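## Task

Arrange the rope flat on the table as a loop, either fully closed or with an opening no wider than a finger, enclosing the aluminium cube and both steel parallels. The result must hold without the robot holding anything in place; at the end the gripper must release and move away.

## Robot and tools

Robot: one six-joint arm (a Trossen wxai follower) with a parallel two-finger gripper and a single camera, cam_wrist (504x504 pixels), fixed on the wrist. There is just one arm, so every command row is for that arm alone.

Scene frame: origin on the table surface straight under the arm's base; +z up, +x forward, +y to the left when facing along +x. The base may sit slightly tilted relative to the table. The state line reports end_effector_position (metres) and end_effector_quat_wxyz, plus linear (m/s) and angular (rad/s) velocities, all in this frame. That position is the point midway between the finger pads, roughly 3 to 4 cm short of the fingertips; it can be somewhat wrong, especially when the arm is stretched out. The gripper's fingers point along its own +x axis and close along its y axis.

execute_actions takes "actions", a list holding zero or one item, and an optional "pictures" boolean (images come by default). Three forms:
- Empty list: {"actions": []} moves nothing and reports the current state.
- Motion: {"actions": [{"rows": [[...]], "steps": N}]}. N is 1 to 15 control steps of 1/30 s each (15 if omitted). rows holds 1 to 15 rows; row k is used on step k, and the final row repeats if there are fewer rows than steps.
- Wait: {"actions": [{"steps": N}]} with N up to 300; sends nothing new and returns once N steps have elapsed since the previous result (time spent replying counts toward that).
A refused call does nothing to the robot.

Each row is exactly 7 numbers, all absolute targets rather than offsets: six joint angles in radians in the order waist, shoulder, elbow, wrist pitch, wrist yaw, wrist roll, followed by the gripper opening. Joint ranges: waist -3.054 to 3.054, shoulder 0.000 to 3.142, elbow 0.000 to 2.356, wrist pitch -1.571 to 1.571, wrist yaw -1.571 to 1.571, wrist roll -3.142 to 3.142. Real end stops may differ by up to 0.010 rad either way. A target beyond a range end by more than 0.010 rad, and farther out than the joint's last reported angle, gets the call refused; targets past the real end are clipped there, and the result may say "joint sent to its limit" (possibly referring to an earlier, still-running action). Missing that line does not prove there is room left.

Gripper opening is a unitless value from -1 to 1: +1 fully open (pad gap 0.088 m), empty fingers touch near -0.80, and anything lower gives no further closing. Fully closing from open takes at least about 0.5 s. grip_measured reports the actual opening on the same scale; Joint positions and Joint velocities list the six joints (rad, rad/s) and then the pad gap (m, m/s). To keep hold of something, command about 0.07 below grip_measured; a smaller margin squeezes less. Readings may carry a constant offset of about 1 mm and read up to ~3 mm (0.061) narrow when pressing a hard object. Very thin items (under ~3 mm) get proportionally less force. Pad force tops out near 34 to 49 N, with a brief spike at first contact.

Motion behaviour: per step, each joint's sent target stays within a lead of its measured angle (0.211 rad for waist, shoulder, elbow; 0.213 wrist pitch; 0.267 wrist yaw; 0.228 wrist roll), and all targets are pulled back if they would put the gripper more than 70 mm from where it is. Large moves therefore take several calls. Friction can leave joints short of their target, especially at long reach, and tiny changes may not move at all; check Joint positions after every move. Between calls the arm keeps heading to the last row sent until it nearly stops or a step is HELD; only a new action makes it go farther or push harder. Fingers still in motion continue regardless. The simulation runs on while the operator thinks.

Result flags: "joint command not followed" means a clearance check (which treats mounting blocks and posts as part of the arm) altered or blocked targets; HELD marks steps where the row was not fully sent. A torque fault, triggered when a joint's contact torque reaches its load limit (waist 17.4, shoulder 21.6, elbow 21.5, wrist pitch 5.67, wrist yaw 5.65, wrist roll 5.3 N m, held weight included), freezes the arm for 10 s and drops the rest of the call. Sustained loads heat motors: a MOTOR HOT warning appears from 50 °C; at 95 °C an OVER-TEMPERATURE FAULT holds the arm, and without cooling within 30 to 60 s the arm loses power and goes limp.

zoom_image: {"camera": "cam_wrist", "region": [x0, y0, x1, y1]} returns an enlarged crop of the latest wrist image, pixel coordinates from the top-left, no larger than 504 by 504. Intrinsics: fx = fy = 399.948, cx 249.663, cy 254.024, vertical field of view 64.429 degrees, with mild radial distortion; the camera may be up to about 24 mm and 5 degrees off its nominal mount.

read_manual returns only licence texts (section "licences") and moves nothing. finished_scene with {"scene": n} closes the current scene irreversibly, grades it and loads the next; pass the current scene's number. Replying without any tool call ends everything.

Cautions: nothing may leave the table; avoid dropping or slipping objects, slamming, hard impacts and heavy shoving. Loose objects can occasionally get nudged by outside forces, so verify the loop and contents before finishing, then open the gripper and lift clear so nothing relies on the robot.

Each tool is called after "Call:" as name([rows], argument=value, ...), one row to a line, values as JSON.

## Session

Call:
execute_actions(actions=[])

Scene clock: 0.00 s of 4397.00 s.
end_effector_position=(+0.3203, -0.2382, +0.2686) grip_measured=+0.842 end_effector_quat_wxyz=(+0.746, -0.608, -0.055, +0.267) end_effector_velocity=(-0.003, +0.006, -0.002) end_effector_angular_velocity=(-0.005, +0.000, +0.028)
Joint positions: [-0.402  1.126  1.109 -0.586 -0.473 -2.407  0.08 ]
Joint velocities: [ 0.002 -0.002 -0.007 -0.022 -0.007 -0.022 -0.   ]
Heat: hottest wrist pitch 20 °C (+0.0 °C/min).

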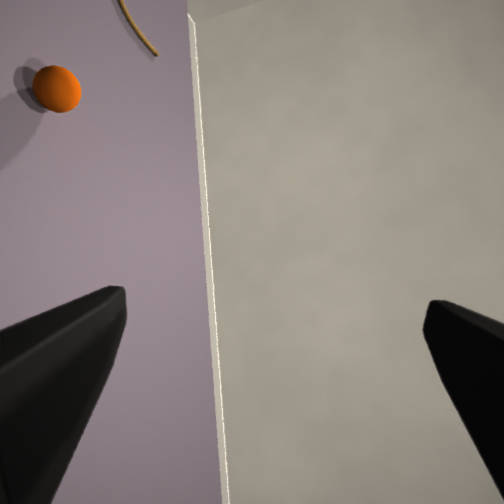

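Call:
execute_actions([
  {"rows":[[0.3,1.0,1.1,-0.95,0.43,-0.6,1]],"steps":15},
], pictures=false)

Call:
execute_actions([
  {"steps":30},
])

Scene clock: 17.27 s of 4397.00 s.
end_effector_position=(+0.2570, -0.1672, +0.3022) grip_measured=+1.000 end_effector_quat_wxyz=(+0.823, -0.419, +0.210, +0.320) end_effector_velocity=(-0.007, -0.007, +0.001) end_effector_angular_velocity=(+1.211, +0.705, -1.263)
Joint positions: [ 0.286  1.001  1.105 -0.946  0.406 -1.412  0.088]
Joint velocities: [ 0.134 -0.002 -0.002 -0.037  0.256  1.985  0.   ]
Heat: hottest wrist pitch 20 °C (+0.0 °C/min).
Steps of this call (steps 1 to 90: nothing new was sent; then 13.77 s passed at rest; steps 91 to 105: all 15 steps of this action). Readings (joint positions):
91: [-0.375 1.110 1.110 -0.621 -0.398 -2.353]
92: [-0.317 1.090 1.110 -0.694 -0.313 -2.283]
94: [-0.184 1.041 1.105 -0.821 -0.166 -2.149]
98: [0.069 1.002 1.105 -0.921 0.147 -1.881]
105: the state above

Scene clock: 18.27 s of 4397.00 s.
end_effector_position=(+0.2566, -0.1680, +0.3025) grip_measured=+1.000 end_effector_quat_wxyz=(+0.922, -0.067, +0.321, +0.206) end_effector_velocity=(-0.002, +0.003, -0.002) end_effector_angular_velocity=(-0.004, +0.002, +0.019)
Joint positions: [ 0.297  1.001  1.105 -0.948  0.427 -0.603  0.088]
Joint velocities: [ 0.002 -0.002 -0.007 -0.007 -0.007 -0.007  0.   ]
Heat: hottest wrist pitch 20 °C (+0.0 °C/min).
Steps of this call (steps 1 to 30: the robot went on to your last target). Readings (joint positions):
1: [0.290 1.001 1.105 -0.947 0.412 -1.345]
2: [0.292 1.001 1.105 -0.947 0.417 -1.278]
4: [0.295 1.001 1.105 -0.947 0.423 -1.144]
8: [0.297 1.001 1.105 -0.948 0.426 -0.875]
30: the state above

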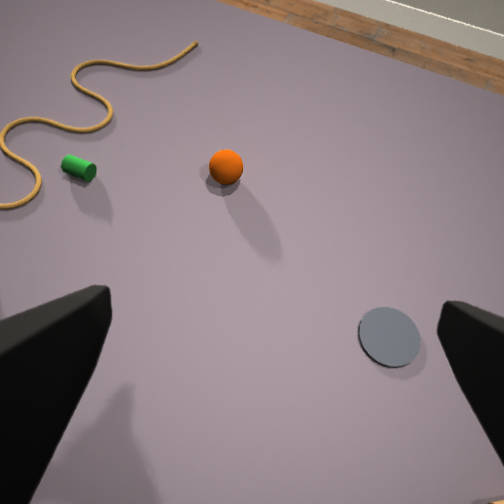

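Call:
execute_actions([
  {"rows":[[0.9,1.0,1.1,-1.25,0.3,-0.5,1]],"steps":15},
], pictures=false)

Call:
execute_actions([
  {"steps":15},
])

Scene clock: 31.67 s of 4397.00 s.
end_effector_position=(+0.1572, -0.0594, +0.3541) grip_measured=+1.000 end_effector_quat_wxyz=(+0.837, -0.195, +0.199, +0.470) end_effector_velocity=(-0.014, +0.006, +0.001) end_effector_angular_velocity=(-0.022, -0.024, +0.064)
Joint positions: [ 0.891  1.002  1.105 -1.246  0.299 -0.503  0.088]
Joint velocities: [ 0.066 -0.002 -0.002 -0.037 -0.007  0.007  0.   ]
Heat: hottest wrist pitch 21 °C (+1.9 °C/min).
Steps of this call (steps 1 to 15: the robot went on to your last target; steps 16 to 90: nothing new was sent; then 9.90 s passed at rest; steps 91 to 105: all 15 steps of this action). Readings (joint positions):
91: [0.322 1.002 1.108 -0.984 0.420 -0.576]
92: [0.382 1.001 1.110 -1.052 0.378 -0.552]
94: [0.514 1.000 1.107 -1.164 0.329 -0.528]
98: [0.765 1.002 1.105 -1.227 0.308 -0.509]
105: the state above

Scene clock: 32.17 s of 4397.00 s.
end_effector_position=(+0.1562, -0.0588, +0.3545) grip_measured=+1.000 end_effector_quat_wxyz=(+0.836, -0.197, +0.198, +0.472) end_effector_velocity=(-0.002, +0.003, +0.002) end_effector_angular_velocity=(+0.014, -0.005, +0.020)
Joint positions: [ 0.897  1.002  1.105 -1.248  0.299 -0.503  0.088]
Joint velocities: [ 0.002 -0.002 -0.002  0.007 -0.022 -0.007  0.   ]
Heat: hottest wrist pitch 21 °C (+1.9 °C/min).
Steps of this call (steps 1 to 15: the robot went on to your last target). Readings (joint positions):
1: [0.893 1.002 1.105 -1.247 0.299 -0.503]
2: [0.894 1.002 1.105 -1.247 0.299 -0.503]
4: [0.896 1.002 1.105 -1.248 0.299 -0.503]
8: [0.897 1.002 1.105 -1.248 0.299 -0.503]
15: the state above
The arm was judged still, so your last target was given up. Only a new action makes it travel on or press farther. Fingers that are still opening or closing keep moving.

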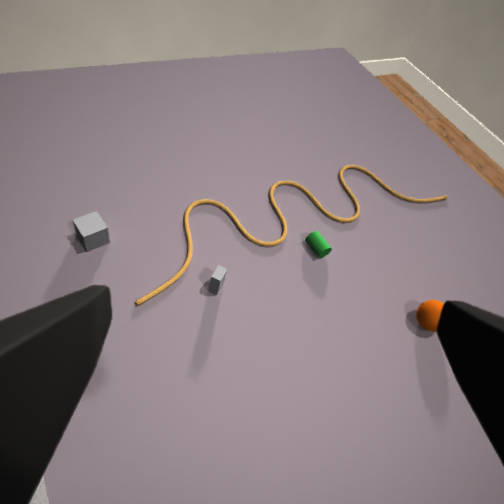

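Call:
execute_actions([
  {"rows":[[1.6,1.1,1.05,-1.45,0.0,0,1]],"steps":15},
], pictures=false)

Call:
execute_actions([
  {"steps":15},
])

Scene clock: 50.87 s of 4397.00 s.
end_effector_position=(-0.0076, -0.0036, +0.3416) grip_measured=+1.000 end_effector_quat_wxyz=(+0.658, -0.261, +0.227, +0.669) end_effector_velocity=(-0.026, -0.004, -0.004) end_effector_angular_velocity=(-0.023, -0.054, +0.071)
Joint positions: [ 1.584  1.102  1.058 -1.447  0.001 -0.008  0.088]
Joint velocities: [ 0.154  0.002  0.002 -0.022 -0.007  0.066  0.   ]
Heat: hottest wrist pitch 22 °C (+2.4 °C/min).
Steps of this call (steps 1 to 90: nothing new was sent; then 15.20 s passed at rest; steps 91 to 105: all 15 steps of this action). Readings (joint positions):
91: [0.918 1.014 1.103 -1.277 0.268 -0.455]
92: [0.970 1.025 1.101 -1.326 0.192 -0.396]
94: [1.095 1.062 1.078 -1.395 0.084 -0.265]
98: [1.345 1.102 1.058 -1.434 0.021 -0.066]
105: the state above

Scene clock: 51.37 s of 4397.00 s.
end_effector_position=(-0.0096, -0.0037, +0.3414) grip_measured=+1.000 end_effector_quat_wxyz=(+0.657, -0.264, +0.225, +0.670) end_effector_velocity=(-0.001, -0.001, -0.002) end_effector_angular_velocity=(-0.008, -0.003, +0.012)
Joint positions: [ 1.596  1.102  1.058 -1.447  0.001 -0.003  0.088]
Joint velocities: [ 0.002 -0.002 -0.002 -0.007 -0.007 -0.007  0.   ]
Heat: hottest wrist pitch 22 °C (+2.3 °C/min).
Steps of this call (steps 1 to 15: the robot went on to your last target). Readings (joint positions):
1: [1.588 1.102 1.058 -1.447 0.001 -0.006]
2: [1.590 1.102 1.058 -1.447 0.001 -0.005]
4: [1.593 1.102 1.058 -1.447 0.001 -0.004]
8: [1.596 1.102 1.058 -1.447 0.001 -0.003]
15: the state above

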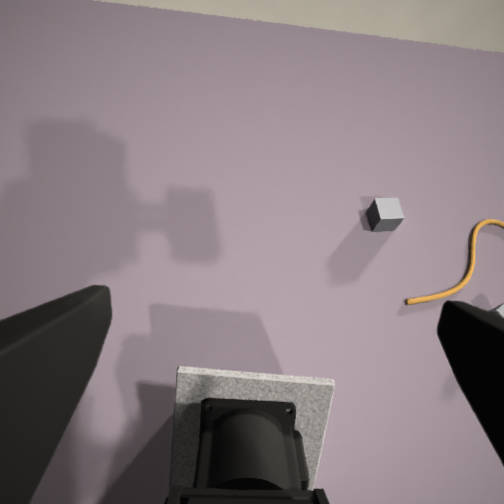

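Call:
execute_actions([
  {"rows":[[0.4,1.0,1.1,-1.3,0.9,-0.3,1]],"steps":15},
], pictures=false)

Call:
execute_actions([
  {"steps":25},
])

Scene clock: 55.73 s of 4397.00 s.
end_effector_position=(+0.2060, -0.1567, +0.3089) grip_measured=+1.000 end_effector_quat_wxyz=(+0.897, -0.200, +0.363, +0.154) end_effector_velocity=(+0.071, -0.306, -0.270) end_effector_angular_velocity=(-0.181, +1.256, -1.456)
Joint positions: [ 0.715  1.007  1.097 -1.301  0.874 -0.296  0.088]
Joint velocities: [-1.853 -0.002 -0.007  0.007  0.242 -0.037  0.   ]
Heat: hottest wrist pitch 23 °C (+3.2 °C/min).
Steps of this call (steps 1 to 15: the robot went on to your last target; steps 16 to 90: nothing new was sent; then 0.87 s passed at rest; steps 91 to 105: all 15 steps of this action). Readings (joint positions):
91: [1.575 1.088 1.058 -1.426 0.035 -0.051]
92: [1.520 1.072 1.059 -1.383 0.116 -0.115]
94: [1.400 1.040 1.079 -1.336 0.270 -0.206]
98: [1.151 1.009 1.097 -1.307 0.586 -0.276]
105: the state above

Scene clock: 56.57 s of 4397.00 s.
end_effector_position=(+0.2061, -0.2068, +0.2634) grip_measured=+1.000 end_effector_quat_wxyz=(+0.863, -0.146, +0.479, +0.066) end_effector_velocity=(+0.001, +0.002, +0.001) end_effector_angular_velocity=(+0.012, -0.005, +0.021)
Joint positions: [ 0.404  1.004  1.097 -1.301  0.898 -0.297  0.088]
Joint velocities: [-0.002 -0.002  0.002  0.007 -0.022 -0.022  0.   ]
Heat: hottest wrist pitch 23 °C (+3.2 °C/min).
Steps of this call (steps 1 to 25: the robot went on to your last target). Readings (joint positions):
1: [0.652 1.007 1.097 -1.301 0.881 -0.296]
2: [0.591 1.007 1.097 -1.301 0.886 -0.296]
4: [0.484 1.006 1.097 -1.301 0.895 -0.297]
8: [0.417 1.004 1.097 -1.301 0.898 -0.297]
25: the state above

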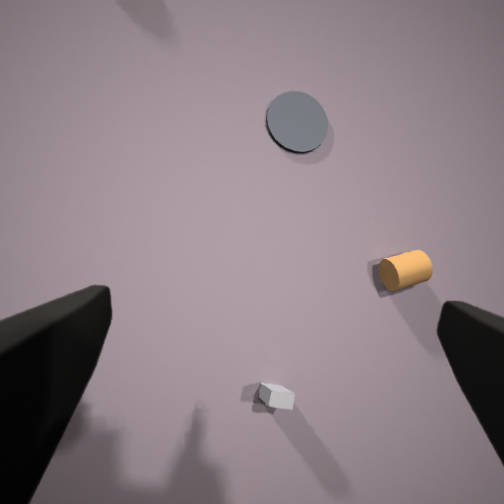

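Call:
execute_actions([
  {"rows":[[-0.426,1.197,1.032,-1.028,0.683,-0.56,1]],"steps":15},
], pictures=false)

Call:
execute_actions([
  {"steps":15},
])

Scene clock: 72.17 s of 4397.00 s.
end_effector_position=(+0.1913, -0.2658, +0.1201) grip_measured=+1.000 end_effector_quat_wxyz=(+0.721, -0.006, +0.693, +0.016) end_effector_velocity=(-0.072, -0.059, -0.058) end_effector_angular_velocity=(+0.000, +0.284, -0.309)
Joint positions: [-0.397  1.197  1.036 -1.031  0.689 -0.555  0.088]
Joint velocities: [-0.427 -0.002 -0.002  0.022 -0.007 -0.007  0.   ]
Heat: hottest wrist pitch 23 °C (+3.0 °C/min).
Steps of this call (steps 1 to 15: the robot went on to your last target; steps 16 to 90: nothing new was sent; then 12.10 s passed at rest; steps 91 to 105: all 15 steps of this action). Readings (joint positions):
91: [0.375 1.026 1.091 -1.263 0.853 -0.350]
92: [0.314 1.053 1.086 -1.191 0.800 -0.413]
94: [0.194 1.137 1.071 -1.093 0.735 -0.490]
98: [-0.050 1.199 1.035 -1.047 0.693 -0.543]
105: the state above

Scene clock: 72.67 s of 4397.00 s.
end_effector_position=(+0.1875, -0.2687, +0.1168) grip_measured=+1.000 end_effector_quat_wxyz=(+0.717, +0.001, +0.697, +0.011) end_effector_velocity=(-0.001, +0.002, +0.000) end_effector_angular_velocity=(+0.010, -0.000, -0.015)
Joint positions: [-0.421  1.197  1.036 -1.029  0.685 -0.557  0.088]
Joint velocities: [ 0.002 -0.002 -0.002 -0.007 -0.007  0.022  0.   ]
Heat: hottest wrist pitch 23 °C (+3.0 °C/min).
Steps of this call (steps 1 to 15: the robot went on to your last target). Readings (joint positions):
1: [-0.407 1.197 1.036 -1.030 0.689 -0.556]
2: [-0.413 1.197 1.036 -1.030 0.687 -0.556]
4: [-0.417 1.197 1.036 -1.030 0.685 -0.557]
8: [-0.420 1.197 1.036 -1.029 0.685 -0.557]
15: the state above

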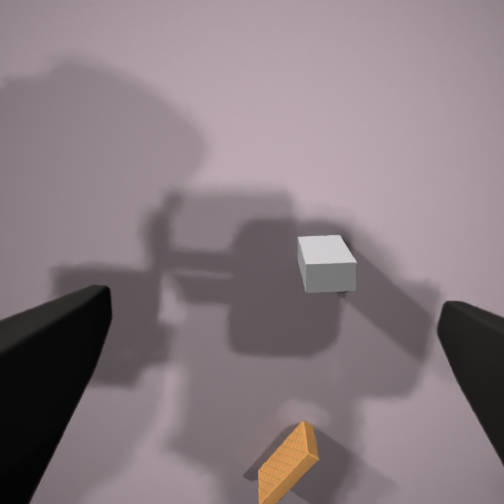

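Call:
execute_actions([
  {"rows":[[-0.45,1.2,1.02,-0.99,0.67,-0.59,1],[-0.48,1.21,1.01,-0.96,0.66,-0.62,1],[-0.51,1.215,1.0,-0.92,0.645,-0.65,1],[-0.54,1.22,0.985,-0.885,0.63,-0.685,1],[-0.57,1.227,0.97,-0.85,0.615,-0.72,1],[-0.6,1.233,0.96,-0.81,0.6,-0.75,1],[-0.63,1.24,0.948,-0.77,0.59,-0.785,1],[-0.66,1.245,0.935,-0.735,0.575,-0.82,1],[-0.69,1.25,0.92,-0.7,0.56,-0.85,1],[-0.725,1.258,0.908,-0.654,0.545,-0.888,1]],"steps":15},
], pictures=false)

Call:
execute_actions([
  {"steps":10},
])

Scene clock: 90.73 s of 4397.00 s.
end_effector_position=(+0.1760, -0.2936, +0.0479) grip_measured=+1.000 end_effector_quat_wxyz=(+0.716, +0.002, +0.698, +0.006) end_effector_velocity=(+0.008, -0.015, -0.015) end_effector_angular_velocity=(-0.043, -0.088, +0.037)
Joint positions: [-0.716  1.249  0.92  -0.67   0.553 -0.873  0.088]
Joint velocities: [-0.076 -0.002 -0.042  0.183 -0.081 -0.168  0.   ]
Heat: hottest wrist pitch 22 °C (+1.0 °C/min).
Steps of this call (steps 1 to 15: the robot went on to your last target; steps 16 to 90: nothing new was sent; then 14.57 s passed at rest; steps 91 to 105: all 15 steps of this action). Readings (joint positions):
91: [-0.425 1.197 1.035 -1.022 0.681 -0.565]
92: [-0.435 1.197 1.032 -1.003 0.675 -0.580]
94: [-0.475 1.200 1.020 -0.951 0.657 -0.623]
98: [-0.586 1.221 0.975 -0.820 0.608 -0.741]
105: the state above

Scene clock: 91.07 s of 4397.00 s.
end_effector_position=(+0.1772, -0.2953, +0.0472) grip_measured=+1.000 end_effector_quat_wxyz=(+0.719, -0.001, +0.695, +0.005) end_effector_velocity=(-0.001, +0.002, -0.002) end_effector_angular_velocity=(+0.012, -0.010, +0.012)
Joint positions: [-0.721  1.249  0.918 -0.656  0.547 -0.885  0.088]
Joint velocities: [-0.012 -0.002 -0.007  0.007 -0.022 -0.022  0.   ]
Heat: hottest wrist pitch 22 °C (+1.0 °C/min).
Steps of this call (steps 1 to 10: the robot went on to your last target). Readings (joint positions):
1: [-0.718 1.249 0.919 -0.665 0.551 -0.877]
2: [-0.719 1.249 0.919 -0.662 0.550 -0.880]
4: [-0.719 1.249 0.919 -0.658 0.549 -0.883]
8: [-0.721 1.249 0.918 -0.656 0.548 -0.885]
10: the state above

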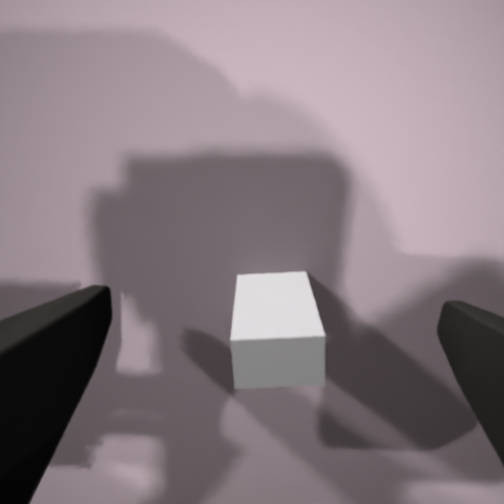

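Call:
execute_actions([
  {"rows":[[-0.725,1.258,0.908,-0.654,0.545,-0.888,-0.5]],"steps":15},
], pictures=false)

Call:
execute_actions([
  {"steps":8},
])

Scene clock: 95.77 s of 4397.00 s.
end_effector_position=(+0.1773, -0.2952, +0.0471) grip_measured=-0.458 end_effector_quat_wxyz=(+0.720, -0.000, +0.694, +0.006) end_effector_velocity=(+0.000, +0.003, +0.000) end_effector_angular_velocity=(+0.009, -0.003, +0.013)
Joint positions: [-0.721  1.249  0.918 -0.655  0.546 -0.885  0.017]
Joint velocities: [ 0.002 -0.002 -0.002 -0.007 -0.007 -0.007  0.   ]
Heat: hottest wrist pitch 22 °C (+1.0 °C/min).
Steps of this call (steps 1 to 30: the robot went on to your last target; steps 31 to 90: nothing new was sent; then 1.20 s passed at rest; steps 91 to 105: all 15 steps of this action). Readings (joint positions):
91: [-0.721 1.249 0.918 -0.655 0.547 -0.885]
92: [-0.721 1.249 0.918 -0.655 0.547 -0.885]
94: [-0.721 1.249 0.918 -0.655 0.547 -0.885]
98: [-0.721 1.249 0.918 -0.655 0.547 -0.885]
105: the state above

Scene clock: 96.03 s of 4397.00 s.
end_effector_position=(+0.1773, -0.2952, +0.0471) grip_measured=-0.458 end_effector_quat_wxyz=(+0.720, -0.000, +0.694, +0.006) end_effector_velocity=(-0.005, +0.004, -0.001) end_effector_angular_velocity=(+0.018, +0.011, +0.014)
Joint positions: [-0.721  1.249  0.918 -0.655  0.546 -0.885  0.017]
Joint velocities: [-0.007 -0.007 -0.007 -0.022 -0.007 -0.007  0.   ]
Heat: hottest wrist pitch 22 °C (+1.0 °C/min).
Steps of this call (steps 1 to 8: the robot went on to your last target). Readings (joint positions):
1: [-0.721 1.249 0.918 -0.655 0.546 -0.885]
2: [-0.721 1.249 0.918 -0.655 0.546 -0.885]
4: [-0.721 1.249 0.918 -0.655 0.546 -0.885]
8: the state above

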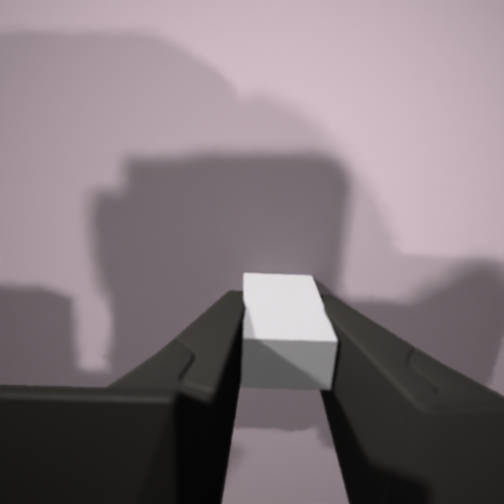

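Call:
execute_actions([
  {"rows":[[-0.65,1.25,0.93,-0.75,0.58,-0.8,-0.52],[-0.58,1.25,0.96,-0.83,0.61,-0.75,-0.52],[-0.5,1.25,0.99,-0.92,0.64,-0.7,-0.52],[-0.43,1.26,1.03,-1.0,0.66,-0.65,-0.52],[-0.36,1.3,1.05,-1.0,0.66,-0.6,-0.52],[-0.3,1.35,1.07,-1.0,0.66,-0.55,-0.52],[-0.24,1.4,1.08,-1.0,0.66,-0.5,-0.52],[-0.18,1.45,1.09,-1.0,0.66,-0.45,-0.52],[-0.12,1.5,1.1,-1.0,0.65,-0.4,-0.52],[-0.06,1.55,1.11,-1.0,0.65,-0.35,-0.52],[0,1.6,1.12,-1.0,0.64,-0.3,-0.52],[0.06,1.65,1.13,-1.0,0.64,-0.25,-0.52],[0.12,1.7,1.14,-1.0,0.63,-0.2,-0.52],[0.18,1.76,1.15,-1.0,0.63,-0.15,-0.52],[0.618,2.294,1.22,-1.004,0.6,0,-0.52]],"steps":15},
], pictures=false)

Call:
execute_actions([
  {"steps":30},
])

Scene clock: 104.33 s of 4397.00 s.
end_effector_position=(+0.2999, -0.1238, +0.1333) grip_measured=-0.458 end_effector_quat_wxyz=(+0.736, -0.040, +0.661, +0.140) end_effector_velocity=(+0.197, +0.568, +0.129) end_effector_angular_velocity=(+0.400, +0.060, +0.343)
Joint positions: [ 0.045  1.659  1.134 -0.997  0.633 -0.235  0.017]
Joint velocities: [ 1.473  1.502  0.54  -0.242 -0.359  1.604 -0.   ]
Heat: hottest wrist pitch 21 °C (-1.0 °C/min).
Steps of this call (steps 1 to 15: the robot went on to your last target; steps 16 to 90: nothing new was sent; then 4.80 s passed at rest; steps 91 to 105: all 15 steps of this action). Readings (joint positions):
91: [-0.713 1.249 0.920 -0.671 0.556 -0.866]
92: [-0.689 1.249 0.928 -0.717 0.574 -0.833]
94: [-0.589 1.250 0.955 -0.844 0.612 -0.754]
98: [-0.342 1.337 1.053 -0.958 0.652 -0.567]
105: the state above

Scene clock: 105.33 s of 4397.00 s.
end_effector_position=(+0.2673, +0.1036, +0.1359) grip_measured=-0.458 end_effector_quat_wxyz=(+0.663, -0.271, +0.640, +0.278) end_effector_velocity=(-0.006, -0.005, -0.001) end_effector_angular_velocity=(-0.018, +0.027, +0.041)
Joint positions: [ 0.62   2.289  1.217 -1.004  0.6   -0.003  0.017]
Joint velocities: [-0.002 -0.002 -0.002 -0.037 -0.007 -0.022 -0.   ]
Heat: hottest wrist pitch 21 °C (-1.0 °C/min).
Steps of this call (steps 1 to 30: the robot went on to your last target). Readings (joint positions):
1: [0.094 1.710 1.152 -0.999 0.625 -0.181]
2: [0.142 1.759 1.169 -0.997 0.621 -0.136]
4: [0.239 1.853 1.196 -0.997 0.615 -0.078]
8: [0.433 2.039 1.214 -0.997 0.608 -0.028]
30: the state above
The arm was judged still, so your last target was given up. Only a new action makes it travel on or press farther. Fingers that are still opening or closing keep moving.

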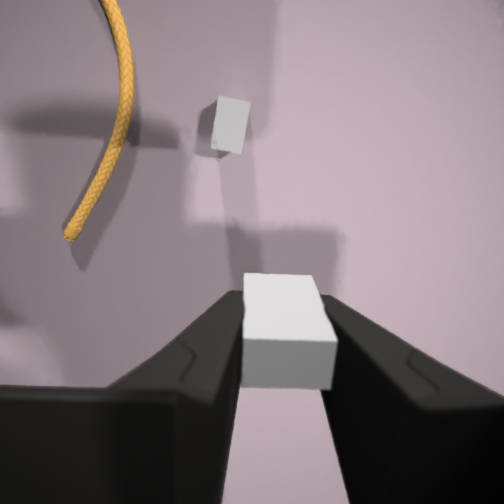

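Call:
execute_actions([
  {"rows":[[0.605,2.30,1.205,-0.97,0.606,-0.015,-0.52],[0.59,2.31,1.19,-0.94,0.612,-0.03,-0.52],[0.575,2.32,1.175,-0.905,0.619,-0.045,-0.52],[0.56,2.33,1.16,-0.87,0.625,-0.06,-0.52],[0.545,2.34,1.145,-0.835,0.632,-0.08,-0.52],[0.53,2.35,1.13,-0.8,0.638,-0.095,-0.52],[0.515,2.36,1.115,-0.765,0.645,-0.11,-0.52],[0.5,2.37,1.1,-0.73,0.651,-0.13,-0.52],[0.485,2.38,1.085,-0.695,0.658,-0.145,-0.52],[0.475,2.388,1.073,-0.67,0.663,-0.158,-0.52],[0.467,2.393,1.064,-0.65,0.666,-0.168,-0.52],[0.46,2.398,1.056,-0.632,0.669,-0.175,-0.52]],"steps":15},
], pictures=false)

Call:
execute_actions([
  {"steps":12},
])

Scene clock: 114.00 s of 4397.00 s.
end_effector_position=(+0.2721, +0.1055, +0.0560) grip_measured=-0.458 end_effector_quat_wxyz=(+0.664, -0.265, +0.642, +0.276) end_effector_velocity=(-0.013, -0.002, -0.044) end_effector_angular_velocity=(-0.017, +0.006, +0.039)
Joint positions: [ 0.464  2.389  1.069 -0.654  0.663 -0.164  0.017]
Joint velocities: [-0.071  0.056 -0.11   0.198  0.037 -0.11   0.   ]
Heat: hottest wrist pitch 21 °C (-2.0 °C/min).
Steps of this call (steps 1 to 90: nothing new was sent; then 5.17 s passed at rest; steps 91 to 105: all 15 steps of this action). Readings (joint positions):
91: [0.619 2.289 1.216 -0.999 0.600 -0.003]
92: [0.616 2.290 1.214 -0.983 0.601 -0.009]
94: [0.601 2.297 1.201 -0.932 0.611 -0.029]
98: [0.541 2.334 1.148 -0.809 0.634 -0.088]
105: the state above

Scene clock: 114.40 s of 4397.00 s.
end_effector_position=(+0.2739, +0.1067, +0.0549) grip_measured=-0.458 end_effector_quat_wxyz=(+0.668, -0.265, +0.639, +0.275) end_effector_velocity=(-0.002, -0.003, -0.001) end_effector_angular_velocity=(-0.012, +0.005, +0.013)
Joint positions: [ 0.462  2.39   1.065 -0.633  0.667 -0.172  0.017]
Joint velocities: [-0.002 -0.002 -0.007 -0.007  0.007 -0.007  0.   ]
Heat: hottest wrist pitch 21 °C (-2.0 °C/min).
Steps of this call (steps 1 to 12: the robot went on to your last target). Readings (joint positions):
1: [0.462 2.390 1.066 -0.647 0.664 -0.166]
2: [0.462 2.390 1.065 -0.643 0.665 -0.168]
4: [0.462 2.390 1.065 -0.636 0.666 -0.170]
8: [0.462 2.390 1.065 -0.634 0.667 -0.172]
12: the state above

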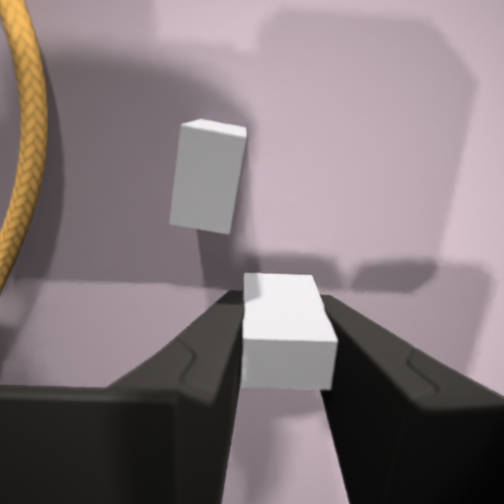

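Call:
execute_actions([
  {"rows":[[0.455,2.412,1.045,-0.625,0.671,-0.175,-0.52]],"steps":15},
], pictures=false)

Scene clock: 117.77 s of 4397.00 s.
end_effector_position=(+0.2688, +0.1066, +0.0492) grip_measured=-0.458 end_effector_quat_wxyz=(+0.662, -0.269, +0.643, +0.276) end_effector_velocity=(-0.004, -0.001, -0.001) end_effector_angular_velocity=(+0.000, +0.013, +0.013)
Joint positions: [ 0.459  2.403  1.053 -0.626  0.669 -0.172  0.017]
Joint velocities: [-0.002 -0.002 -0.007 -0.007 -0.007 -0.007 -0.   ]
Heat: hottest wrist pitch 21 °C (-2.0 °C/min).
Steps of this call (steps 1 to 30: the robot went on to your last target; steps 31 to 86: nothing new was sent; steps 87 to 101: all 15 steps of this action). Readings (joint positions):
87: [0.462 2.392 1.063 -0.631 0.667 -0.172]
88: [0.462 2.393 1.061 -0.629 0.668 -0.172]
90: [0.461 2.398 1.058 -0.628 0.668 -0.172]
94: [0.459 2.403 1.053 -0.628 0.668 -0.172]
101: the state above

Call:
execute_actions([
  {"rows":[[0.455,2.412,1.045,-0.625,0.671,-0.175,0.1]],"steps":10},
], pictures=false)

Call:
execute_actions([
  {"rows":[[0.475,2.388,1.073,-0.67,0.663,-0.158,0.1],[0.5,2.37,1.1,-0.73,0.651,-0.13,0.1],[0.53,2.35,1.13,-0.8,0.638,-0.095,0.1],[0.56,2.33,1.16,-0.87,0.625,-0.06,0.1],[0.59,2.31,1.19,-0.94,0.612,-0.03,0.1],[0.618,2.294,1.22,-1.004,0.6,0,0.3],[0.65,2.3,1.24,-1.02,0.58,0,0.5],[0.7,2.34,1.27,-1.02,0.55,0,1],[0.75,2.4,1.31,-1.02,0.52,0,1],[0.8,2.46,1.34,-1.02,0.49,0,1],[0.86,2.53,1.38,-1.02,0.46,0,1],[0.92,2.6,1.42,-1.02,0.43,0,1],[0.98,2.67,1.46,-1.01,0.39,0,1],[1.04,2.74,1.5,-1.01,0.36,0,1],[1.088,2.803,1.536,-1.008,0.327,0,1]],"steps":15},
], pictures=false)

Call:
execute_actions([
  {"steps":18},
])

Scene clock: 127.77 s of 4397.00 s.
end_effector_position=(+0.2688, +0.1066, +0.0492) grip_measured=+0.082 end_effector_quat_wxyz=(+0.662, -0.269, +0.643, +0.276) end_effector_velocity=(-0.002, -0.001, -0.000) end_effector_angular_velocity=(+0.003, +0.011, -0.004)
Joint positions: [ 0.459  2.403  1.053 -0.626  0.669 -0.172  0.043]
Joint velocities: [-0.002 -0.002 -0.002 -0.007 -0.007  0.007  0.009]
Heat: hottest waist 21 °C (-2.0 °C/min).
Steps of this call (steps 1 to 15: the robot went on to your last target; steps 16 to 90: nothing new was sent; then 6.67 s passed at rest; steps 91 to 100: all 10 steps of this action). Readings (joint positions):
91: [0.459 2.403 1.053 -0.626 0.669 -0.172]
92: [0.459 2.403 1.053 -0.626 0.669 -0.172]
94: [0.459 2.403 1.053 -0.626 0.669 -0.172]
98: [0.459 2.403 1.053 -0.626 0.669 -0.172]
100: the state above

Scene clock: 128.27 s of 4397.00 s.
end_effector_position=(+0.2233, +0.2224, +0.1610) grip_measured=+0.955 end_effector_quat_wxyz=(+0.646, -0.332, +0.578, +0.372) end_effector_velocity=(-0.388, +0.485, -0.012) end_effector_angular_velocity=(-0.067, +0.010, +1.319)
Joint positions: [ 0.908  2.549  1.425 -1.002  0.429 -0.007  0.086]
Joint velocities: [ 1.365  1.297  0.759 -0.066 -0.842 -0.007  0.031]
Heat: hottest waist 21 °C (-2.0 °C/min).
Steps of this call (steps 1 to 15: all 15 steps of this action). Readings (joint positions):
1: [0.460 2.403 1.055 -0.634 0.669 -0.172]
2: [0.464 2.401 1.062 -0.660 0.667 -0.162]
4: [0.492 2.387 1.090 -0.752 0.649 -0.120]
8: [0.605 2.330 1.195 -0.950 0.601 -0.032]
15: the state above

Scene clock: 128.87 s of 4397.00 s.
end_effector_position=(+0.1596, +0.2810, +0.1276) grip_measured=+1.000 end_effector_quat_wxyz=(+0.590, -0.407, +0.565, +0.408) end_effector_velocity=(-0.000, -0.002, -0.001) end_effector_angular_velocity=(-0.005, +0.014, +0.019)
Joint positions: [ 1.09   2.795  1.529 -1.008  0.329 -0.003  0.088]
Joint velocities: [-0.007 -0.002 -0.002 -0.007 -0.007 -0.022  0.   ]
Heat: hottest waist 21 °C (-2.0 °C/min).
Steps of this call (steps 1 to 18: the robot went on to your last target). Readings (joint positions):
1: [0.954 2.596 1.450 -1.003 0.403 -0.006]
2: [0.996 2.644 1.475 -1.003 0.382 -0.005]
4: [1.065 2.723 1.513 -1.000 0.350 -0.004]
8: [1.100 2.792 1.517 -1.010 0.331 -0.004]
18: the state above

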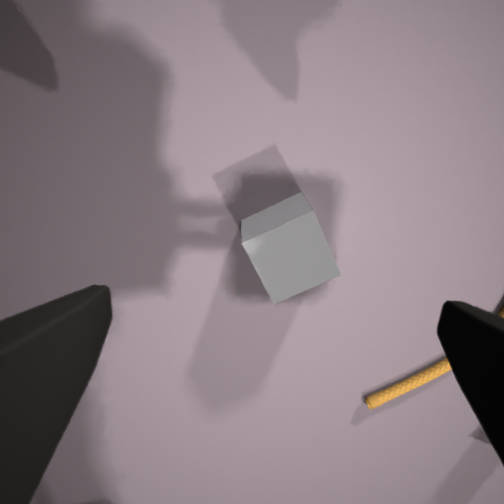

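Call:
execute_actions([
  {"rows":[[1.08,2.80,1.52,-0.99,0.335,-0.07,1],[1.07,2.81,1.505,-0.965,0.34,-0.14,1],[1.06,2.818,1.49,-0.94,0.347,-0.21,1],[1.05,2.826,1.475,-0.915,0.353,-0.28,1],[1.04,2.834,1.46,-0.89,0.36,-0.35,1],[1.03,2.842,1.445,-0.865,0.366,-0.42,1],[1.02,2.85,1.43,-0.84,0.372,-0.46,1],[1.01,2.858,1.415,-0.815,0.378,-0.475,1],[1.0,2.866,1.40,-0.79,0.384,-0.485,1],[0.99,2.874,1.387,-0.765,0.39,-0.495,1],[0.98,2.882,1.373,-0.74,0.397,-0.505,1],[0.966,2.893,1.352,-0.704,0.405,-0.52,1]],"steps":15},
], pictures=false)

Call:
execute_actions([
  {"steps":12},
])

Scene clock: 138.77 s of 4397.00 s.
end_effector_position=(+0.1703, +0.2732, +0.0516) grip_measured=+1.000 end_effector_quat_wxyz=(+0.496, -0.515, +0.472, +0.515) end_effector_velocity=(-0.025, -0.043, -0.102) end_effector_angular_velocity=(-0.128, +0.103, +0.139)
Joint positions: [ 0.972  2.879  1.371 -0.729  0.398 -0.503  0.088]
Joint velocities: [-0.129  0.134 -0.208  0.212  0.037 -0.183  0.   ]
Heat: hottest shoulder 22 °C (+0.0 °C/min).
Steps of this call (steps 1 to 15: the robot went on to your last target; steps 16 to 90: nothing new was sent; then 6.40 s passed at rest; steps 91 to 105: all 15 steps of this action). Readings (joint positions):
91: [1.089 2.795 1.529 -1.006 0.329 -0.016]
92: [1.088 2.795 1.528 -0.997 0.330 -0.049]
94: [1.079 2.797 1.516 -0.959 0.338 -0.148]
98: [1.040 2.818 1.467 -0.871 0.362 -0.373]
105: the state above

Scene clock: 139.17 s of 4397.00 s.
end_effector_position=(+0.1708, +0.2739, +0.0477) grip_measured=+1.000 end_effector_quat_wxyz=(+0.497, -0.517, +0.468, +0.517) end_effector_velocity=(-0.000, +0.001, +0.000) end_effector_angular_velocity=(+0.008, +0.004, +0.032)
Joint positions: [ 0.968  2.884  1.362 -0.705  0.403 -0.517  0.088]
Joint velocities: [-0.002 -0.002 -0.002  0.007 -0.007 -0.037  0.   ]
Heat: hottest shoulder 22 °C (+0.0 °C/min).
Steps of this call (steps 1 to 12: the robot went on to your last target). Readings (joint positions):
1: [0.969 2.882 1.366 -0.723 0.399 -0.508]
2: [0.968 2.884 1.363 -0.718 0.400 -0.511]
4: [0.968 2.884 1.362 -0.710 0.401 -0.514]
8: [0.968 2.884 1.362 -0.706 0.403 -0.516]
12: the state above

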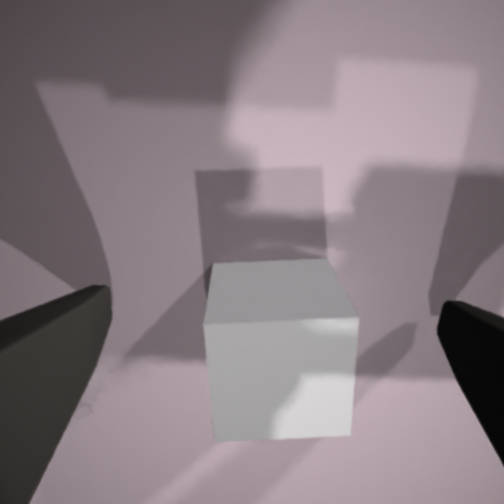

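Call:
execute_actions([
  {"rows":[[0.966,2.893,1.352,-0.74,0.405,-0.52,0.6],[0.966,2.893,1.352,-0.74,0.405,-0.52,0.6],[0.966,2.893,1.352,-0.74,0.405,-0.52,0.6],[0.966,2.893,1.352,-0.74,0.405,-0.52,-0.25]],"steps":15},
], pictures=false)

Call:
execute_actions([
  {"steps":8},
])

Scene clock: 144.27 s of 4397.00 s.
end_effector_position=(+0.1680, +0.2676, +0.0475) grip_measured=-0.222 end_effector_quat_wxyz=(+0.484, -0.523, +0.475, +0.517) end_effector_velocity=(-0.001, -0.002, +0.000) end_effector_angular_velocity=(-0.003, +0.011, -0.006)
Joint positions: [ 0.968  2.884  1.362 -0.739  0.404 -0.517  0.028]
Joint velocities: [-0.002 -0.002 -0.002 -0.007 -0.007  0.007  0.   ]
Heat: hottest shoulder 23 °C (+1.0 °C/min).
Steps of this call (steps 1 to 30: the robot went on to your last target; steps 31 to 90: nothing new was sent; then 1.60 s passed at rest; steps 91 to 105: all 15 steps of this action). Readings (joint positions):
91: [0.968 2.884 1.362 -0.709 0.403 -0.517]
92: [0.968 2.884 1.362 -0.719 0.403 -0.517]
94: [0.968 2.884 1.362 -0.731 0.403 -0.517]
98: [0.968 2.884 1.362 -0.736 0.403 -0.517]
105: the state above

Scene clock: 144.53 s of 4397.00 s.
end_effector_position=(+0.1680, +0.2676, +0.0475) grip_measured=-0.222 end_effector_quat_wxyz=(+0.484, -0.523, +0.475, +0.517) end_effector_velocity=(-0.003, -0.004, +0.000) end_effector_angular_velocity=(-0.015, +0.017, -0.001)
Joint positions: [ 0.968  2.884  1.362 -0.739  0.404 -0.517  0.028]
Joint velocities: [-0.002 -0.002 -0.002 -0.022 -0.007  0.007 -0.   ]
Heat: hottest shoulder 23 °C (+1.0 °C/min).
Steps of this call (steps 1 to 8: the robot went on to your last target). Readings (joint positions):
1: [0.968 2.884 1.362 -0.739 0.404 -0.517]
2: [0.968 2.884 1.362 -0.739 0.404 -0.517]
4: [0.968 2.884 1.362 -0.739 0.404 -0.517]
8: the state above

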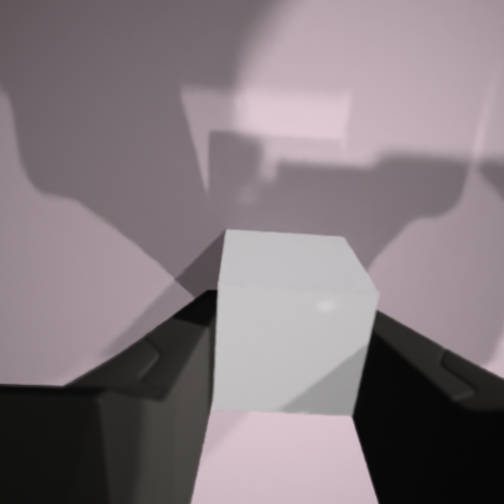

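Call:
execute_actions([
  {"rows":[[0.98,2.87,1.39,-0.79,0.395,-0.5,-0.3],[1.0,2.85,1.42,-0.84,0.385,-0.45,-0.3],[1.02,2.83,1.45,-0.89,0.375,-0.4,-0.3],[1.03,2.805,1.48,-0.95,0.37,-0.33,-0.3],[1.03,2.78,1.51,-1.0,0.37,-0.26,-0.3],[1.0,2.75,1.52,-1.03,0.39,-0.19,-0.3],[0.96,2.72,1.52,-1.05,0.41,-0.12,-0.3],[0.91,2.69,1.52,-1.06,0.44,-0.05,-0.3],[0.86,2.655,1.52,-1.07,0.47,0.02,-0.3],[0.81,2.62,1.52,-1.07,0.5,0.09,-0.3],[0.76,2.585,1.515,-1.08,0.53,0.16,-0.3],[0.71,2.55,1.51,-1.08,0.56,0.23,-0.3],[0.65,2.515,1.51,-1.085,0.59,0.3,-0.3],[0.6,2.48,1.506,-1.089,0.61,0.37,-0.3],[0.543,2.448,1.506,-1.089,0.635,0.7,-0.3]],"steps":15},
], pictures=false)

Call:
execute_actions([
  {"steps":18},
])

Scene clock: 156.30 s of 4397.00 s.
end_effector_position=(+0.2833, +0.1822, +0.1463) grip_measured=-0.222 end_effector_quat_wxyz=(+0.681, -0.242, +0.643, +0.253) end_effector_velocity=(+0.396, -0.457, -0.024) end_effector_angular_velocity=(+0.126, +0.199, -2.813)
Joint positions: [ 0.728  2.557  1.514 -1.067  0.552  0.177  0.028]
Joint velocities: [-1.394 -0.828 -0.002 -0.168  0.637  1.458 -0.   ]
Heat: hottest shoulder 24 °C (+2.0 °C/min).
Steps of this call (steps 1 to 15: the robot went on to your last target; steps 16 to 90: nothing new was sent; then 8.27 s passed at rest; steps 91 to 105: all 15 steps of this action). Readings (joint positions):
91: [0.969 2.884 1.365 -0.749 0.404 -0.516]
92: [0.972 2.883 1.374 -0.776 0.401 -0.500]
94: [0.990 2.872 1.403 -0.852 0.387 -0.434]
98: [1.002 2.785 1.478 -0.994 0.393 -0.205]
105: the state above

Scene clock: 156.90 s of 4397.00 s.
end_effector_position=(+0.3291, +0.1162, +0.1383) grip_measured=-0.222 end_effector_quat_wxyz=(+0.717, +0.003, +0.697, +0.014) end_effector_velocity=(-0.000, -0.003, -0.000) end_effector_angular_velocity=(-0.009, +0.002, -0.020)
Joint positions: [ 0.544  2.449  1.513 -1.088  0.633  0.696  0.028]
Joint velocities: [-0.002 -0.002 -0.002 -0.007  0.007  0.022 -0.   ]
Heat: hottest shoulder 24 °C (+2.0 °C/min).
Steps of this call (steps 1 to 18: the robot went on to your last target). Readings (joint positions):
1: [0.682 2.531 1.514 -1.072 0.573 0.234]
2: [0.636 2.507 1.514 -1.076 0.593 0.301]
4: [0.563 2.470 1.514 -1.082 0.622 0.436]
8: [0.527 2.449 1.514 -1.087 0.633 0.635]
18: the state above

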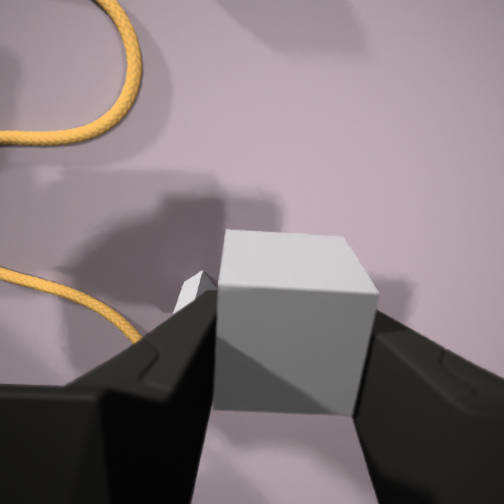

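Call:
execute_actions([
  {"rows":[[0.53,2.456,1.495,-1.06,0.64,0.685,-0.3],[0.517,2.464,1.48,-1.03,0.645,0.67,-0.3],[0.504,2.472,1.465,-1.0,0.65,0.655,-0.3],[0.491,2.48,1.45,-0.965,0.655,0.64,-0.3],[0.478,2.488,1.433,-0.93,0.66,0.625,-0.3],[0.465,2.496,1.416,-0.9,0.666,0.61,-0.3],[0.452,2.504,1.40,-0.865,0.671,0.595,-0.3],[0.439,2.512,1.383,-0.835,0.676,0.58,-0.3],[0.426,2.52,1.366,-0.80,0.681,0.565,-0.3],[0.415,2.527,1.352,-0.775,0.686,0.55,-0.3],[0.407,2.532,1.34,-0.755,0.69,0.54,-0.3],[0.398,2.537,1.33,-0.74,0.694,0.53,-0.3]],"steps":15},
], pictures=false)

Call:
execute_actions([
  {"steps":12},
], pictures=false)

Scene clock: 164.57 s of 4397.00 s.
end_effector_position=(+0.3277, +0.1155, +0.0514) grip_measured=-0.222 end_effector_quat_wxyz=(+0.710, -0.000, +0.704, +0.012) end_effector_velocity=(-0.025, -0.006, -0.066) end_effector_angular_velocity=(-0.039, +0.060, +0.064)
Joint positions: [ 0.399  2.529  1.343 -0.761  0.687  0.542  0.028]
Joint velocities: [-0.1    0.071 -0.144  0.198  0.037 -0.125 -0.   ]
Heat: hottest shoulder 24 °C (+3.0 °C/min).
Steps of this call (steps 1 to 15: the robot went on to your last target; steps 16 to 90: nothing new was sent; then 4.17 s passed at rest; steps 91 to 105: all 15 steps of this action). Readings (joint positions):
91: [0.544 2.449 1.512 -1.084 0.634 0.697]
92: [0.542 2.449 1.507 -1.070 0.636 0.691]
94: [0.529 2.451 1.491 -1.024 0.643 0.670]
98: [0.477 2.477 1.435 -0.907 0.663 0.617]
105: the state above

Scene clock: 164.97 s of 4397.00 s.
end_effector_position=(+0.3290, +0.1163, +0.0494) grip_measured=-0.222 end_effector_quat_wxyz=(+0.713, +0.000, +0.701, +0.012) end_effector_velocity=(+0.001, -0.000, +0.001) end_effector_angular_velocity=(+0.007, +0.004, +0.004)
Joint positions: [ 0.397  2.531  1.338 -0.741  0.692  0.533  0.028]
Joint velocities: [-0.002 -0.002  0.007 -0.007 -0.007 -0.007 -0.   ]
Heat: hottest shoulder 24 °C (+3.0 °C/min).
Steps of this call (steps 1 to 12: the robot went on to your last target). Readings (joint positions):
1: [0.397 2.531 1.340 -0.755 0.689 0.539]
2: [0.397 2.531 1.338 -0.751 0.689 0.537]
4: [0.397 2.531 1.338 -0.744 0.691 0.535]
8: [0.397 2.531 1.338 -0.743 0.692 0.533]
12: the state above

Call:
execute_actions([
  {"rows":[[0.398,2.537,1.33,-0.74,0.694,0.53,0.2]],"steps":9},
], pictures=false)

Call:
execute_actions([
  {"rows":[[0.415,2.52,1.36,-0.78,0.686,0.55,0.2],[0.439,2.505,1.39,-0.835,0.676,0.57,0.2],[0.465,2.49,1.42,-0.9,0.666,0.59,0.2],[0.491,2.475,1.455,-0.965,0.66,0.6,0.2],[0.517,2.464,1.49,-1.02,0.66,0.6,0.2],[0.543,2.46,1.53,-1.05,0.67,0.58,0.4],[0.543,2.48,1.58,-1.05,0.69,0.56,0.7],[0.543,2.51,1.63,-1.02,0.71,0.54,1],[0.543,2.54,1.68,-0.99,0.73,0.52,1],[0.543,2.57,1.73,-0.96,0.75,0.5,1],[0.543,2.6,1.78,-0.93,0.77,0.47,1],[0.543,2.635,1.83,-0.9,0.79,0.45,1],[0.543,2.67,1.88,-0.86,0.81,0.42,1],[0.543,2.7,1.93,-0.83,0.83,0.4,1],[0.543,2.735,1.968,-0.8,0.844,0.38,1]],"steps":15},
], pictures=false)

Call:
execute_actions([
  {"steps":18},
])

Scene clock: 175.00 s of 4397.00 s.
end_effector_position=(+0.3290, +0.1163, +0.0494) grip_measured=+0.179 end_effector_quat_wxyz=(+0.713, +0.000, +0.701, +0.012) end_effector_velocity=(-0.002, +0.002, -0.001) end_effector_angular_velocity=(+0.020, +0.011, +0.005)
Joint positions: [ 0.397  2.531  1.338 -0.741  0.692  0.533  0.048]
Joint velocities: [-0.002 -0.002 -0.007  0.007 -0.022 -0.007  0.01 ]
Heat: hottest waist 24 °C (+3.0 °C/min).
Steps of this call (steps 1 to 30: the robot went on to your last target; steps 31 to 90: nothing new was sent; then 6.73 s passed at rest; steps 91 to 99: all 9 steps of this action). Readings (joint positions):
91: [0.397 2.531 1.338 -0.741 0.692 0.533]
92: [0.397 2.531 1.338 -0.741 0.692 0.533]
94: [0.397 2.531 1.338 -0.741 0.692 0.533]
98: [0.397 2.531 1.338 -0.741 0.692 0.533]
99: the state above

Scene clock: 175.50 s of 4397.00 s.
end_effector_position=(+0.4423, +0.1594, +0.1713) grip_measured=+0.967 end_effector_quat_wxyz=(+0.825, +0.009, +0.565, +0.022) end_effector_velocity=(+0.357, +0.177, +0.035) end_effector_angular_velocity=(+0.018, -0.929, -0.303)
Joint positions: [ 0.551  2.633  1.864 -0.865  0.803  0.433  0.086]
Joint velocities: [-0.042  0.974  1.355  0.828  0.491 -0.652  0.022]
Heat: hottest waist 24 °C (+3.0 °C/min).
Steps of this call (steps 1 to 15: all 15 steps of this action). Readings (joint positions):
1: [0.398 2.531 1.340 -0.748 0.692 0.534]
2: [0.403 2.530 1.348 -0.773 0.690 0.543]
4: [0.427 2.523 1.380 -0.856 0.677 0.568]
8: [0.518 2.499 1.510 -1.000 0.681 0.568]
15: the state above

Scene clock: 176.10 s of 4397.00 s.
end_effector_position=(+0.4646, +0.1765, +0.1660) grip_measured=+1.000 end_effector_quat_wxyz=(+0.841, +0.006, +0.541, +0.014) end_effector_velocity=(-0.003, -0.004, -0.002) end_effector_angular_velocity=(-0.021, +0.012, +0.015)
Joint positions: [ 0.549  2.723  1.961 -0.801  0.842  0.383  0.088]
Joint velocities: [-0.002 -0.002 -0.002 -0.022  0.007 -0.007  0.   ]
Heat: hottest waist 24 °C (+3.0 °C/min).
Steps of this call (steps 1 to 18: the robot went on to your last target). Readings (joint positions):
1: [0.550 2.661 1.901 -0.838 0.815 0.417]
2: [0.549 2.681 1.925 -0.825 0.823 0.407]
4: [0.549 2.706 1.942 -0.816 0.832 0.394]
8: [0.549 2.723 1.950 -0.805 0.838 0.385]
18: the state above

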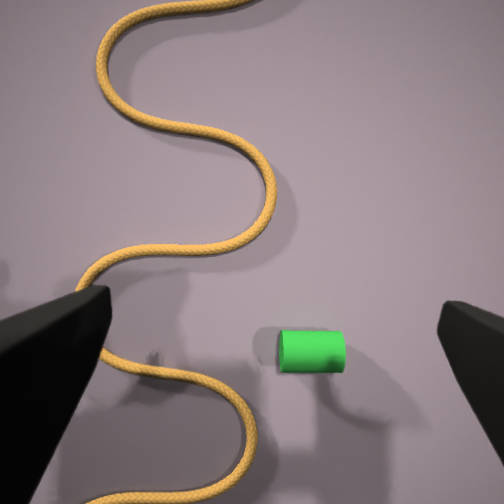

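Call:
execute_actions([
  {"rows":[[0.535,2.74,1.97,-0.78,0.842,0.36,0.1],[0.52,2.76,1.98,-0.755,0.84,0.34,0.1],[0.505,2.78,1.99,-0.73,0.838,0.32,0.1],[0.49,2.795,2.0,-0.705,0.837,0.3,0.1],[0.475,2.815,2.008,-0.68,0.835,0.275,0.1],[0.46,2.83,2.016,-0.655,0.834,0.255,0.1],[0.445,2.85,2.025,-0.63,0.832,0.235,0.1],[0.43,2.867,2.033,-0.605,0.831,0.21,0.1],[0.415,2.885,2.042,-0.58,0.829,0.19,0.1],[0.4,2.903,2.05,-0.555,0.828,0.17,0.1],[0.385,2.92,2.06,-0.53,0.826,0.145,0.1],[0.372,2.936,2.067,-0.507,0.825,0.125,0.1],[0.362,2.948,2.072,-0.49,0.824,0.11,0.1],[0.353,2.958,2.077,-0.476,0.823,0.1,0.1]],"steps":15},
], pictures=false)

Call:
execute_actions([
  {"steps":18},
])

Scene clock: 186.43 s of 4397.00 s.
end_effector_position=(+0.5180, +0.1756, +0.0644) grip_measured=+0.106 end_effector_quat_wxyz=(+0.839, +0.006, +0.544, +0.010) end_effector_velocity=(+0.028, -0.027, -0.226) end_effector_angular_velocity=(-0.070, +0.194, +0.020)
Joint positions: [ 0.367  2.925  2.056 -0.508  0.827  0.129  0.044]
Joint velocities: [-0.349  0.339  0.085  0.33  -0.037 -0.33  -0.002]
Heat: hottest waist 25 °C (+4.0 °C/min).
Steps of this call (steps 1 to 15: the robot went on to your last target; steps 16 to 90: nothing new was sent; then 6.83 s passed at rest; steps 91 to 105: all 15 steps of this action). Readings (joint positions):
91: [0.548 2.723 1.961 -0.798 0.842 0.378]
92: [0.547 2.727 1.962 -0.787 0.842 0.368]
94: [0.536 2.744 1.976 -0.750 0.842 0.340]
98: [0.483 2.804 2.011 -0.660 0.837 0.263]
105: the state above

Scene clock: 187.03 s of 4397.00 s.
end_effector_position=(+0.5230, +0.1772, +0.0570) grip_measured=+0.103 end_effector_quat_wxyz=(+0.841, +0.006, +0.541, +0.010) end_effector_velocity=(-0.003, -0.001, -0.002) end_effector_angular_velocity=(-0.005, +0.017, +0.022)
Joint positions: [ 0.356  2.947  2.071 -0.477  0.825  0.103  0.044]
Joint velocities: [-0.002 -0.002 -0.002 -0.022 -0.007 -0.007 -0.   ]
Heat: hottest waist 26 °C (+5.1 °C/min).
Steps of this call (steps 1 to 18: the robot went on to your last target). Readings (joint positions):
1: [0.357 2.934 2.058 -0.499 0.827 0.121]
2: [0.351 2.940 2.058 -0.494 0.827 0.115]
4: [0.346 2.947 2.059 -0.486 0.827 0.109]
8: [0.352 2.947 2.067 -0.478 0.826 0.104]
18: the state above

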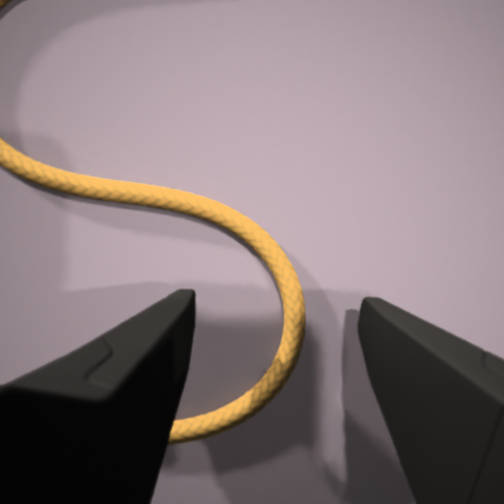

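Call:
execute_actions([
  {"rows":[[0.345,2.963,2.077,-0.474,0.823,0.09,0.1],[0.338,2.968,2.077,-0.472,0.823,0.08,0.1],[0.331,2.972,2.077,-0.47,0.823,0.075,0.1],[0.325,2.976,2.077,-0.468,0.823,0.07,0.1]],"steps":15},
])

Scene clock: 196.27 s of 4397.00 s.
end_effector_position=(+0.5250, +0.1727, +0.0475) grip_measured=+0.103 end_effector_quat_wxyz=(+0.838, -0.001, +0.545, +0.012) end_effector_velocity=(-0.003, -0.001, -0.002) end_effector_angular_velocity=(-0.004, +0.017, +0.022)
Joint positions: [ 0.336  2.956  2.074 -0.466  0.824  0.073  0.044]
Joint velocities: [-0.002 -0.002 -0.002 -0.022 -0.007 -0.007  0.   ]
Heat: hottest waist 28 °C (+6.1 °C/min).
Steps of this call (steps 1 to 15: the robot went on to your last target; steps 16 to 90: nothing new was sent; then 5.73 s passed at rest; steps 91 to 105: all 15 steps of this action). Readings (joint positions):
91: [0.355 2.947 2.071 -0.477 0.825 0.101]
92: [0.355 2.947 2.071 -0.476 0.825 0.096]
94: [0.350 2.950 2.071 -0.472 0.825 0.085]
98: [0.339 2.955 2.071 -0.469 0.823 0.076]
105: the state above

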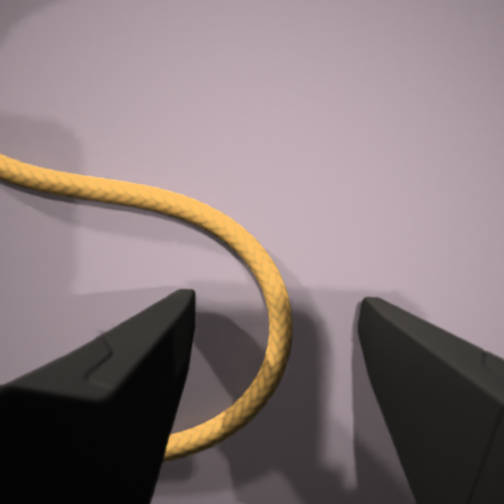

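Looks in contact with the table (q3 pushed up). Ease off a bit and close.

Call:
execute_actions([
  {"rows":[[0.336,2.962,2.077,-0.468,0.823,0.07,-0.75]],"steps":15},
])

Scene clock: 201.83 s of 4397.00 s.
end_effector_position=(+0.5248, +0.1736, +0.0483) grip_measured=-0.732 end_effector_quat_wxyz=(+0.839, -0.001, +0.545, +0.013) end_effector_velocity=(+0.000, -0.001, +0.000) end_effector_angular_velocity=(+0.003, +0.004, +0.010)
Joint positions: [ 0.338  2.956  2.074 -0.466  0.824  0.073  0.003]
Joint velocities: [-0.002 -0.002  0.002 -0.007 -0.007 -0.007  0.   ]
Heat: hottest waist 29 °C (+7.0 °C/min).
Steps of this call (steps 1 to 15: the robot went on to your last target; steps 16 to 90: nothing new was sent; then 2.07 s passed at rest; steps 91 to 105: all 15 steps of this action). Readings (joint positions):
91: [0.336 2.956 2.074 -0.466 0.824 0.073]
92: [0.336 2.956 2.074 -0.466 0.824 0.073]
94: [0.337 2.956 2.074 -0.466 0.824 0.073]
98: [0.338 2.956 2.074 -0.466 0.824 0.073]
105: the state above

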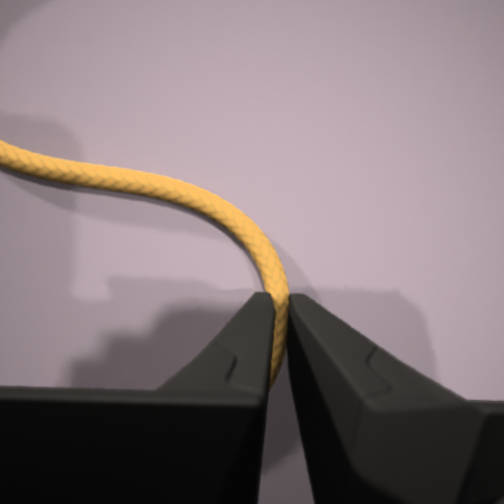

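Call:
execute_actions([
  {"rows":[[0.35,2.945,2.07,-0.48,0.824,0.1,-0.8],[0.37,2.925,2.06,-0.51,0.826,0.13,-0.8],[0.39,2.905,2.05,-0.54,0.828,0.16,-0.8],[0.41,2.88,2.04,-0.57,0.83,0.19,-0.8],[0.43,2.86,2.03,-0.6,0.83,0.22,-0.8],[0.45,2.835,2.02,-0.635,0.832,0.25,-0.8],[0.47,2.81,2.005,-0.67,0.834,0.28,-0.8],[0.49,2.79,1.99,-0.7,0.834,0.31,-0.8],[0.51,2.765,1.975,-0.73,0.834,0.35,-0.8],[0.53,2.74,1.955,-0.76,0.834,0.39,-0.8],[0.55,2.715,1.93,-0.79,0.834,0.43,-0.8],[0.565,2.69,1.905,-0.805,0.834,0.48,-0.8],[0.58,2.665,1.88,-0.815,0.834,0.53,-0.8],[0.59,2.64,1.85,-0.823,0.834,0.58,-0.8],[0.6,2.615,1.82,-0.83,0.834,0.63,-0.8]],"steps":15},
], pictures=false)

Call:
execute_actions([
  {"rows":[[0.61,2.59,1.79,-0.836,0.834,0.68,-0.8],[0.62,2.565,1.76,-0.842,0.834,0.74,-0.8],[0.63,2.54,1.73,-0.848,0.834,0.8,-0.8],[0.64,2.515,1.7,-0.854,0.834,0.86,-0.8],[0.65,2.49,1.67,-0.86,0.834,0.92,-0.8],[0.66,2.465,1.64,-0.866,0.834,0.98,-0.8],[0.67,2.44,1.61,-0.872,0.834,1.04,-0.8],[0.683,2.41,1.57,-0.88,0.834,1.1,-0.8]],"steps":15},
])

Scene clock: 217.93 s of 4397.00 s.
end_effector_position=(+0.4518, +0.1793, +0.1807) grip_measured=-0.732 end_effector_quat_wxyz=(+0.844, +0.057, +0.534, -0.007) end_effector_velocity=(-0.213, -0.048, +0.219) end_effector_angular_velocity=(+0.412, -0.035, -0.727)
Joint positions: [ 0.583  2.673  1.9   -0.794  0.831  0.517  0.003]
Joint velocities: [ 0.462 -0.799 -0.779 -0.388 -0.022  1.414 -0.   ]
Heat: hottest waist 32 °C (+8.1 °C/min).
Steps of this call (steps 1 to 15: the robot went on to your last target; steps 16 to 90: nothing new was sent; then 12.60 s passed at rest; steps 91 to 105: all 15 steps of this action). Readings (joint positions):
91: [0.339 2.956 2.074 -0.468 0.824 0.076]
92: [0.341 2.953 2.074 -0.478 0.824 0.090]
94: [0.355 2.937 2.065 -0.518 0.824 0.132]
98: [0.428 2.866 2.025 -0.628 0.828 0.240]
105: the state above

Scene clock: 218.43 s of 4397.00 s.
end_effector_position=(+0.3788, +0.1479, +0.2131) grip_measured=-0.732 end_effector_quat_wxyz=(+0.814, +0.218, +0.525, -0.120) end_effector_velocity=(-0.012, -0.010, -0.008) end_effector_angular_velocity=(+0.001, +0.028, -0.064)
Joint positions: [ 0.686  2.418  1.589 -0.877  0.832  1.087  0.003]
Joint velocities: [-0.002 -0.027 -0.056 -0.022  0.007  0.095 -0.   ]
Heat: hottest waist 32 °C (+8.0 °C/min).
Steps of this call (steps 1 to 15: all 15 steps of this action). Readings (joint positions):
1: [0.597 2.647 1.873 -0.806 0.831 0.564]
2: [0.609 2.623 1.845 -0.816 0.831 0.615]
4: [0.626 2.577 1.785 -0.833 0.831 0.725]
8: [0.655 2.485 1.661 -0.860 0.832 0.958]
15: the state above

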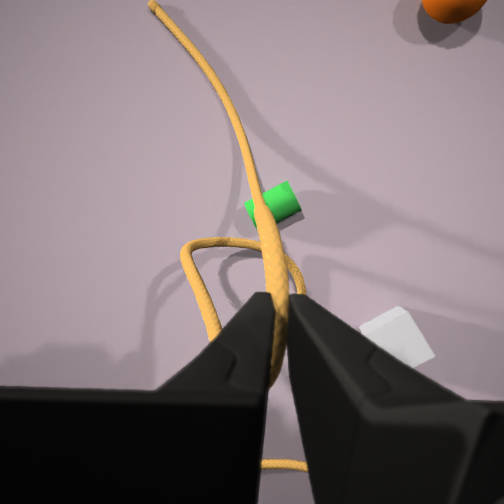

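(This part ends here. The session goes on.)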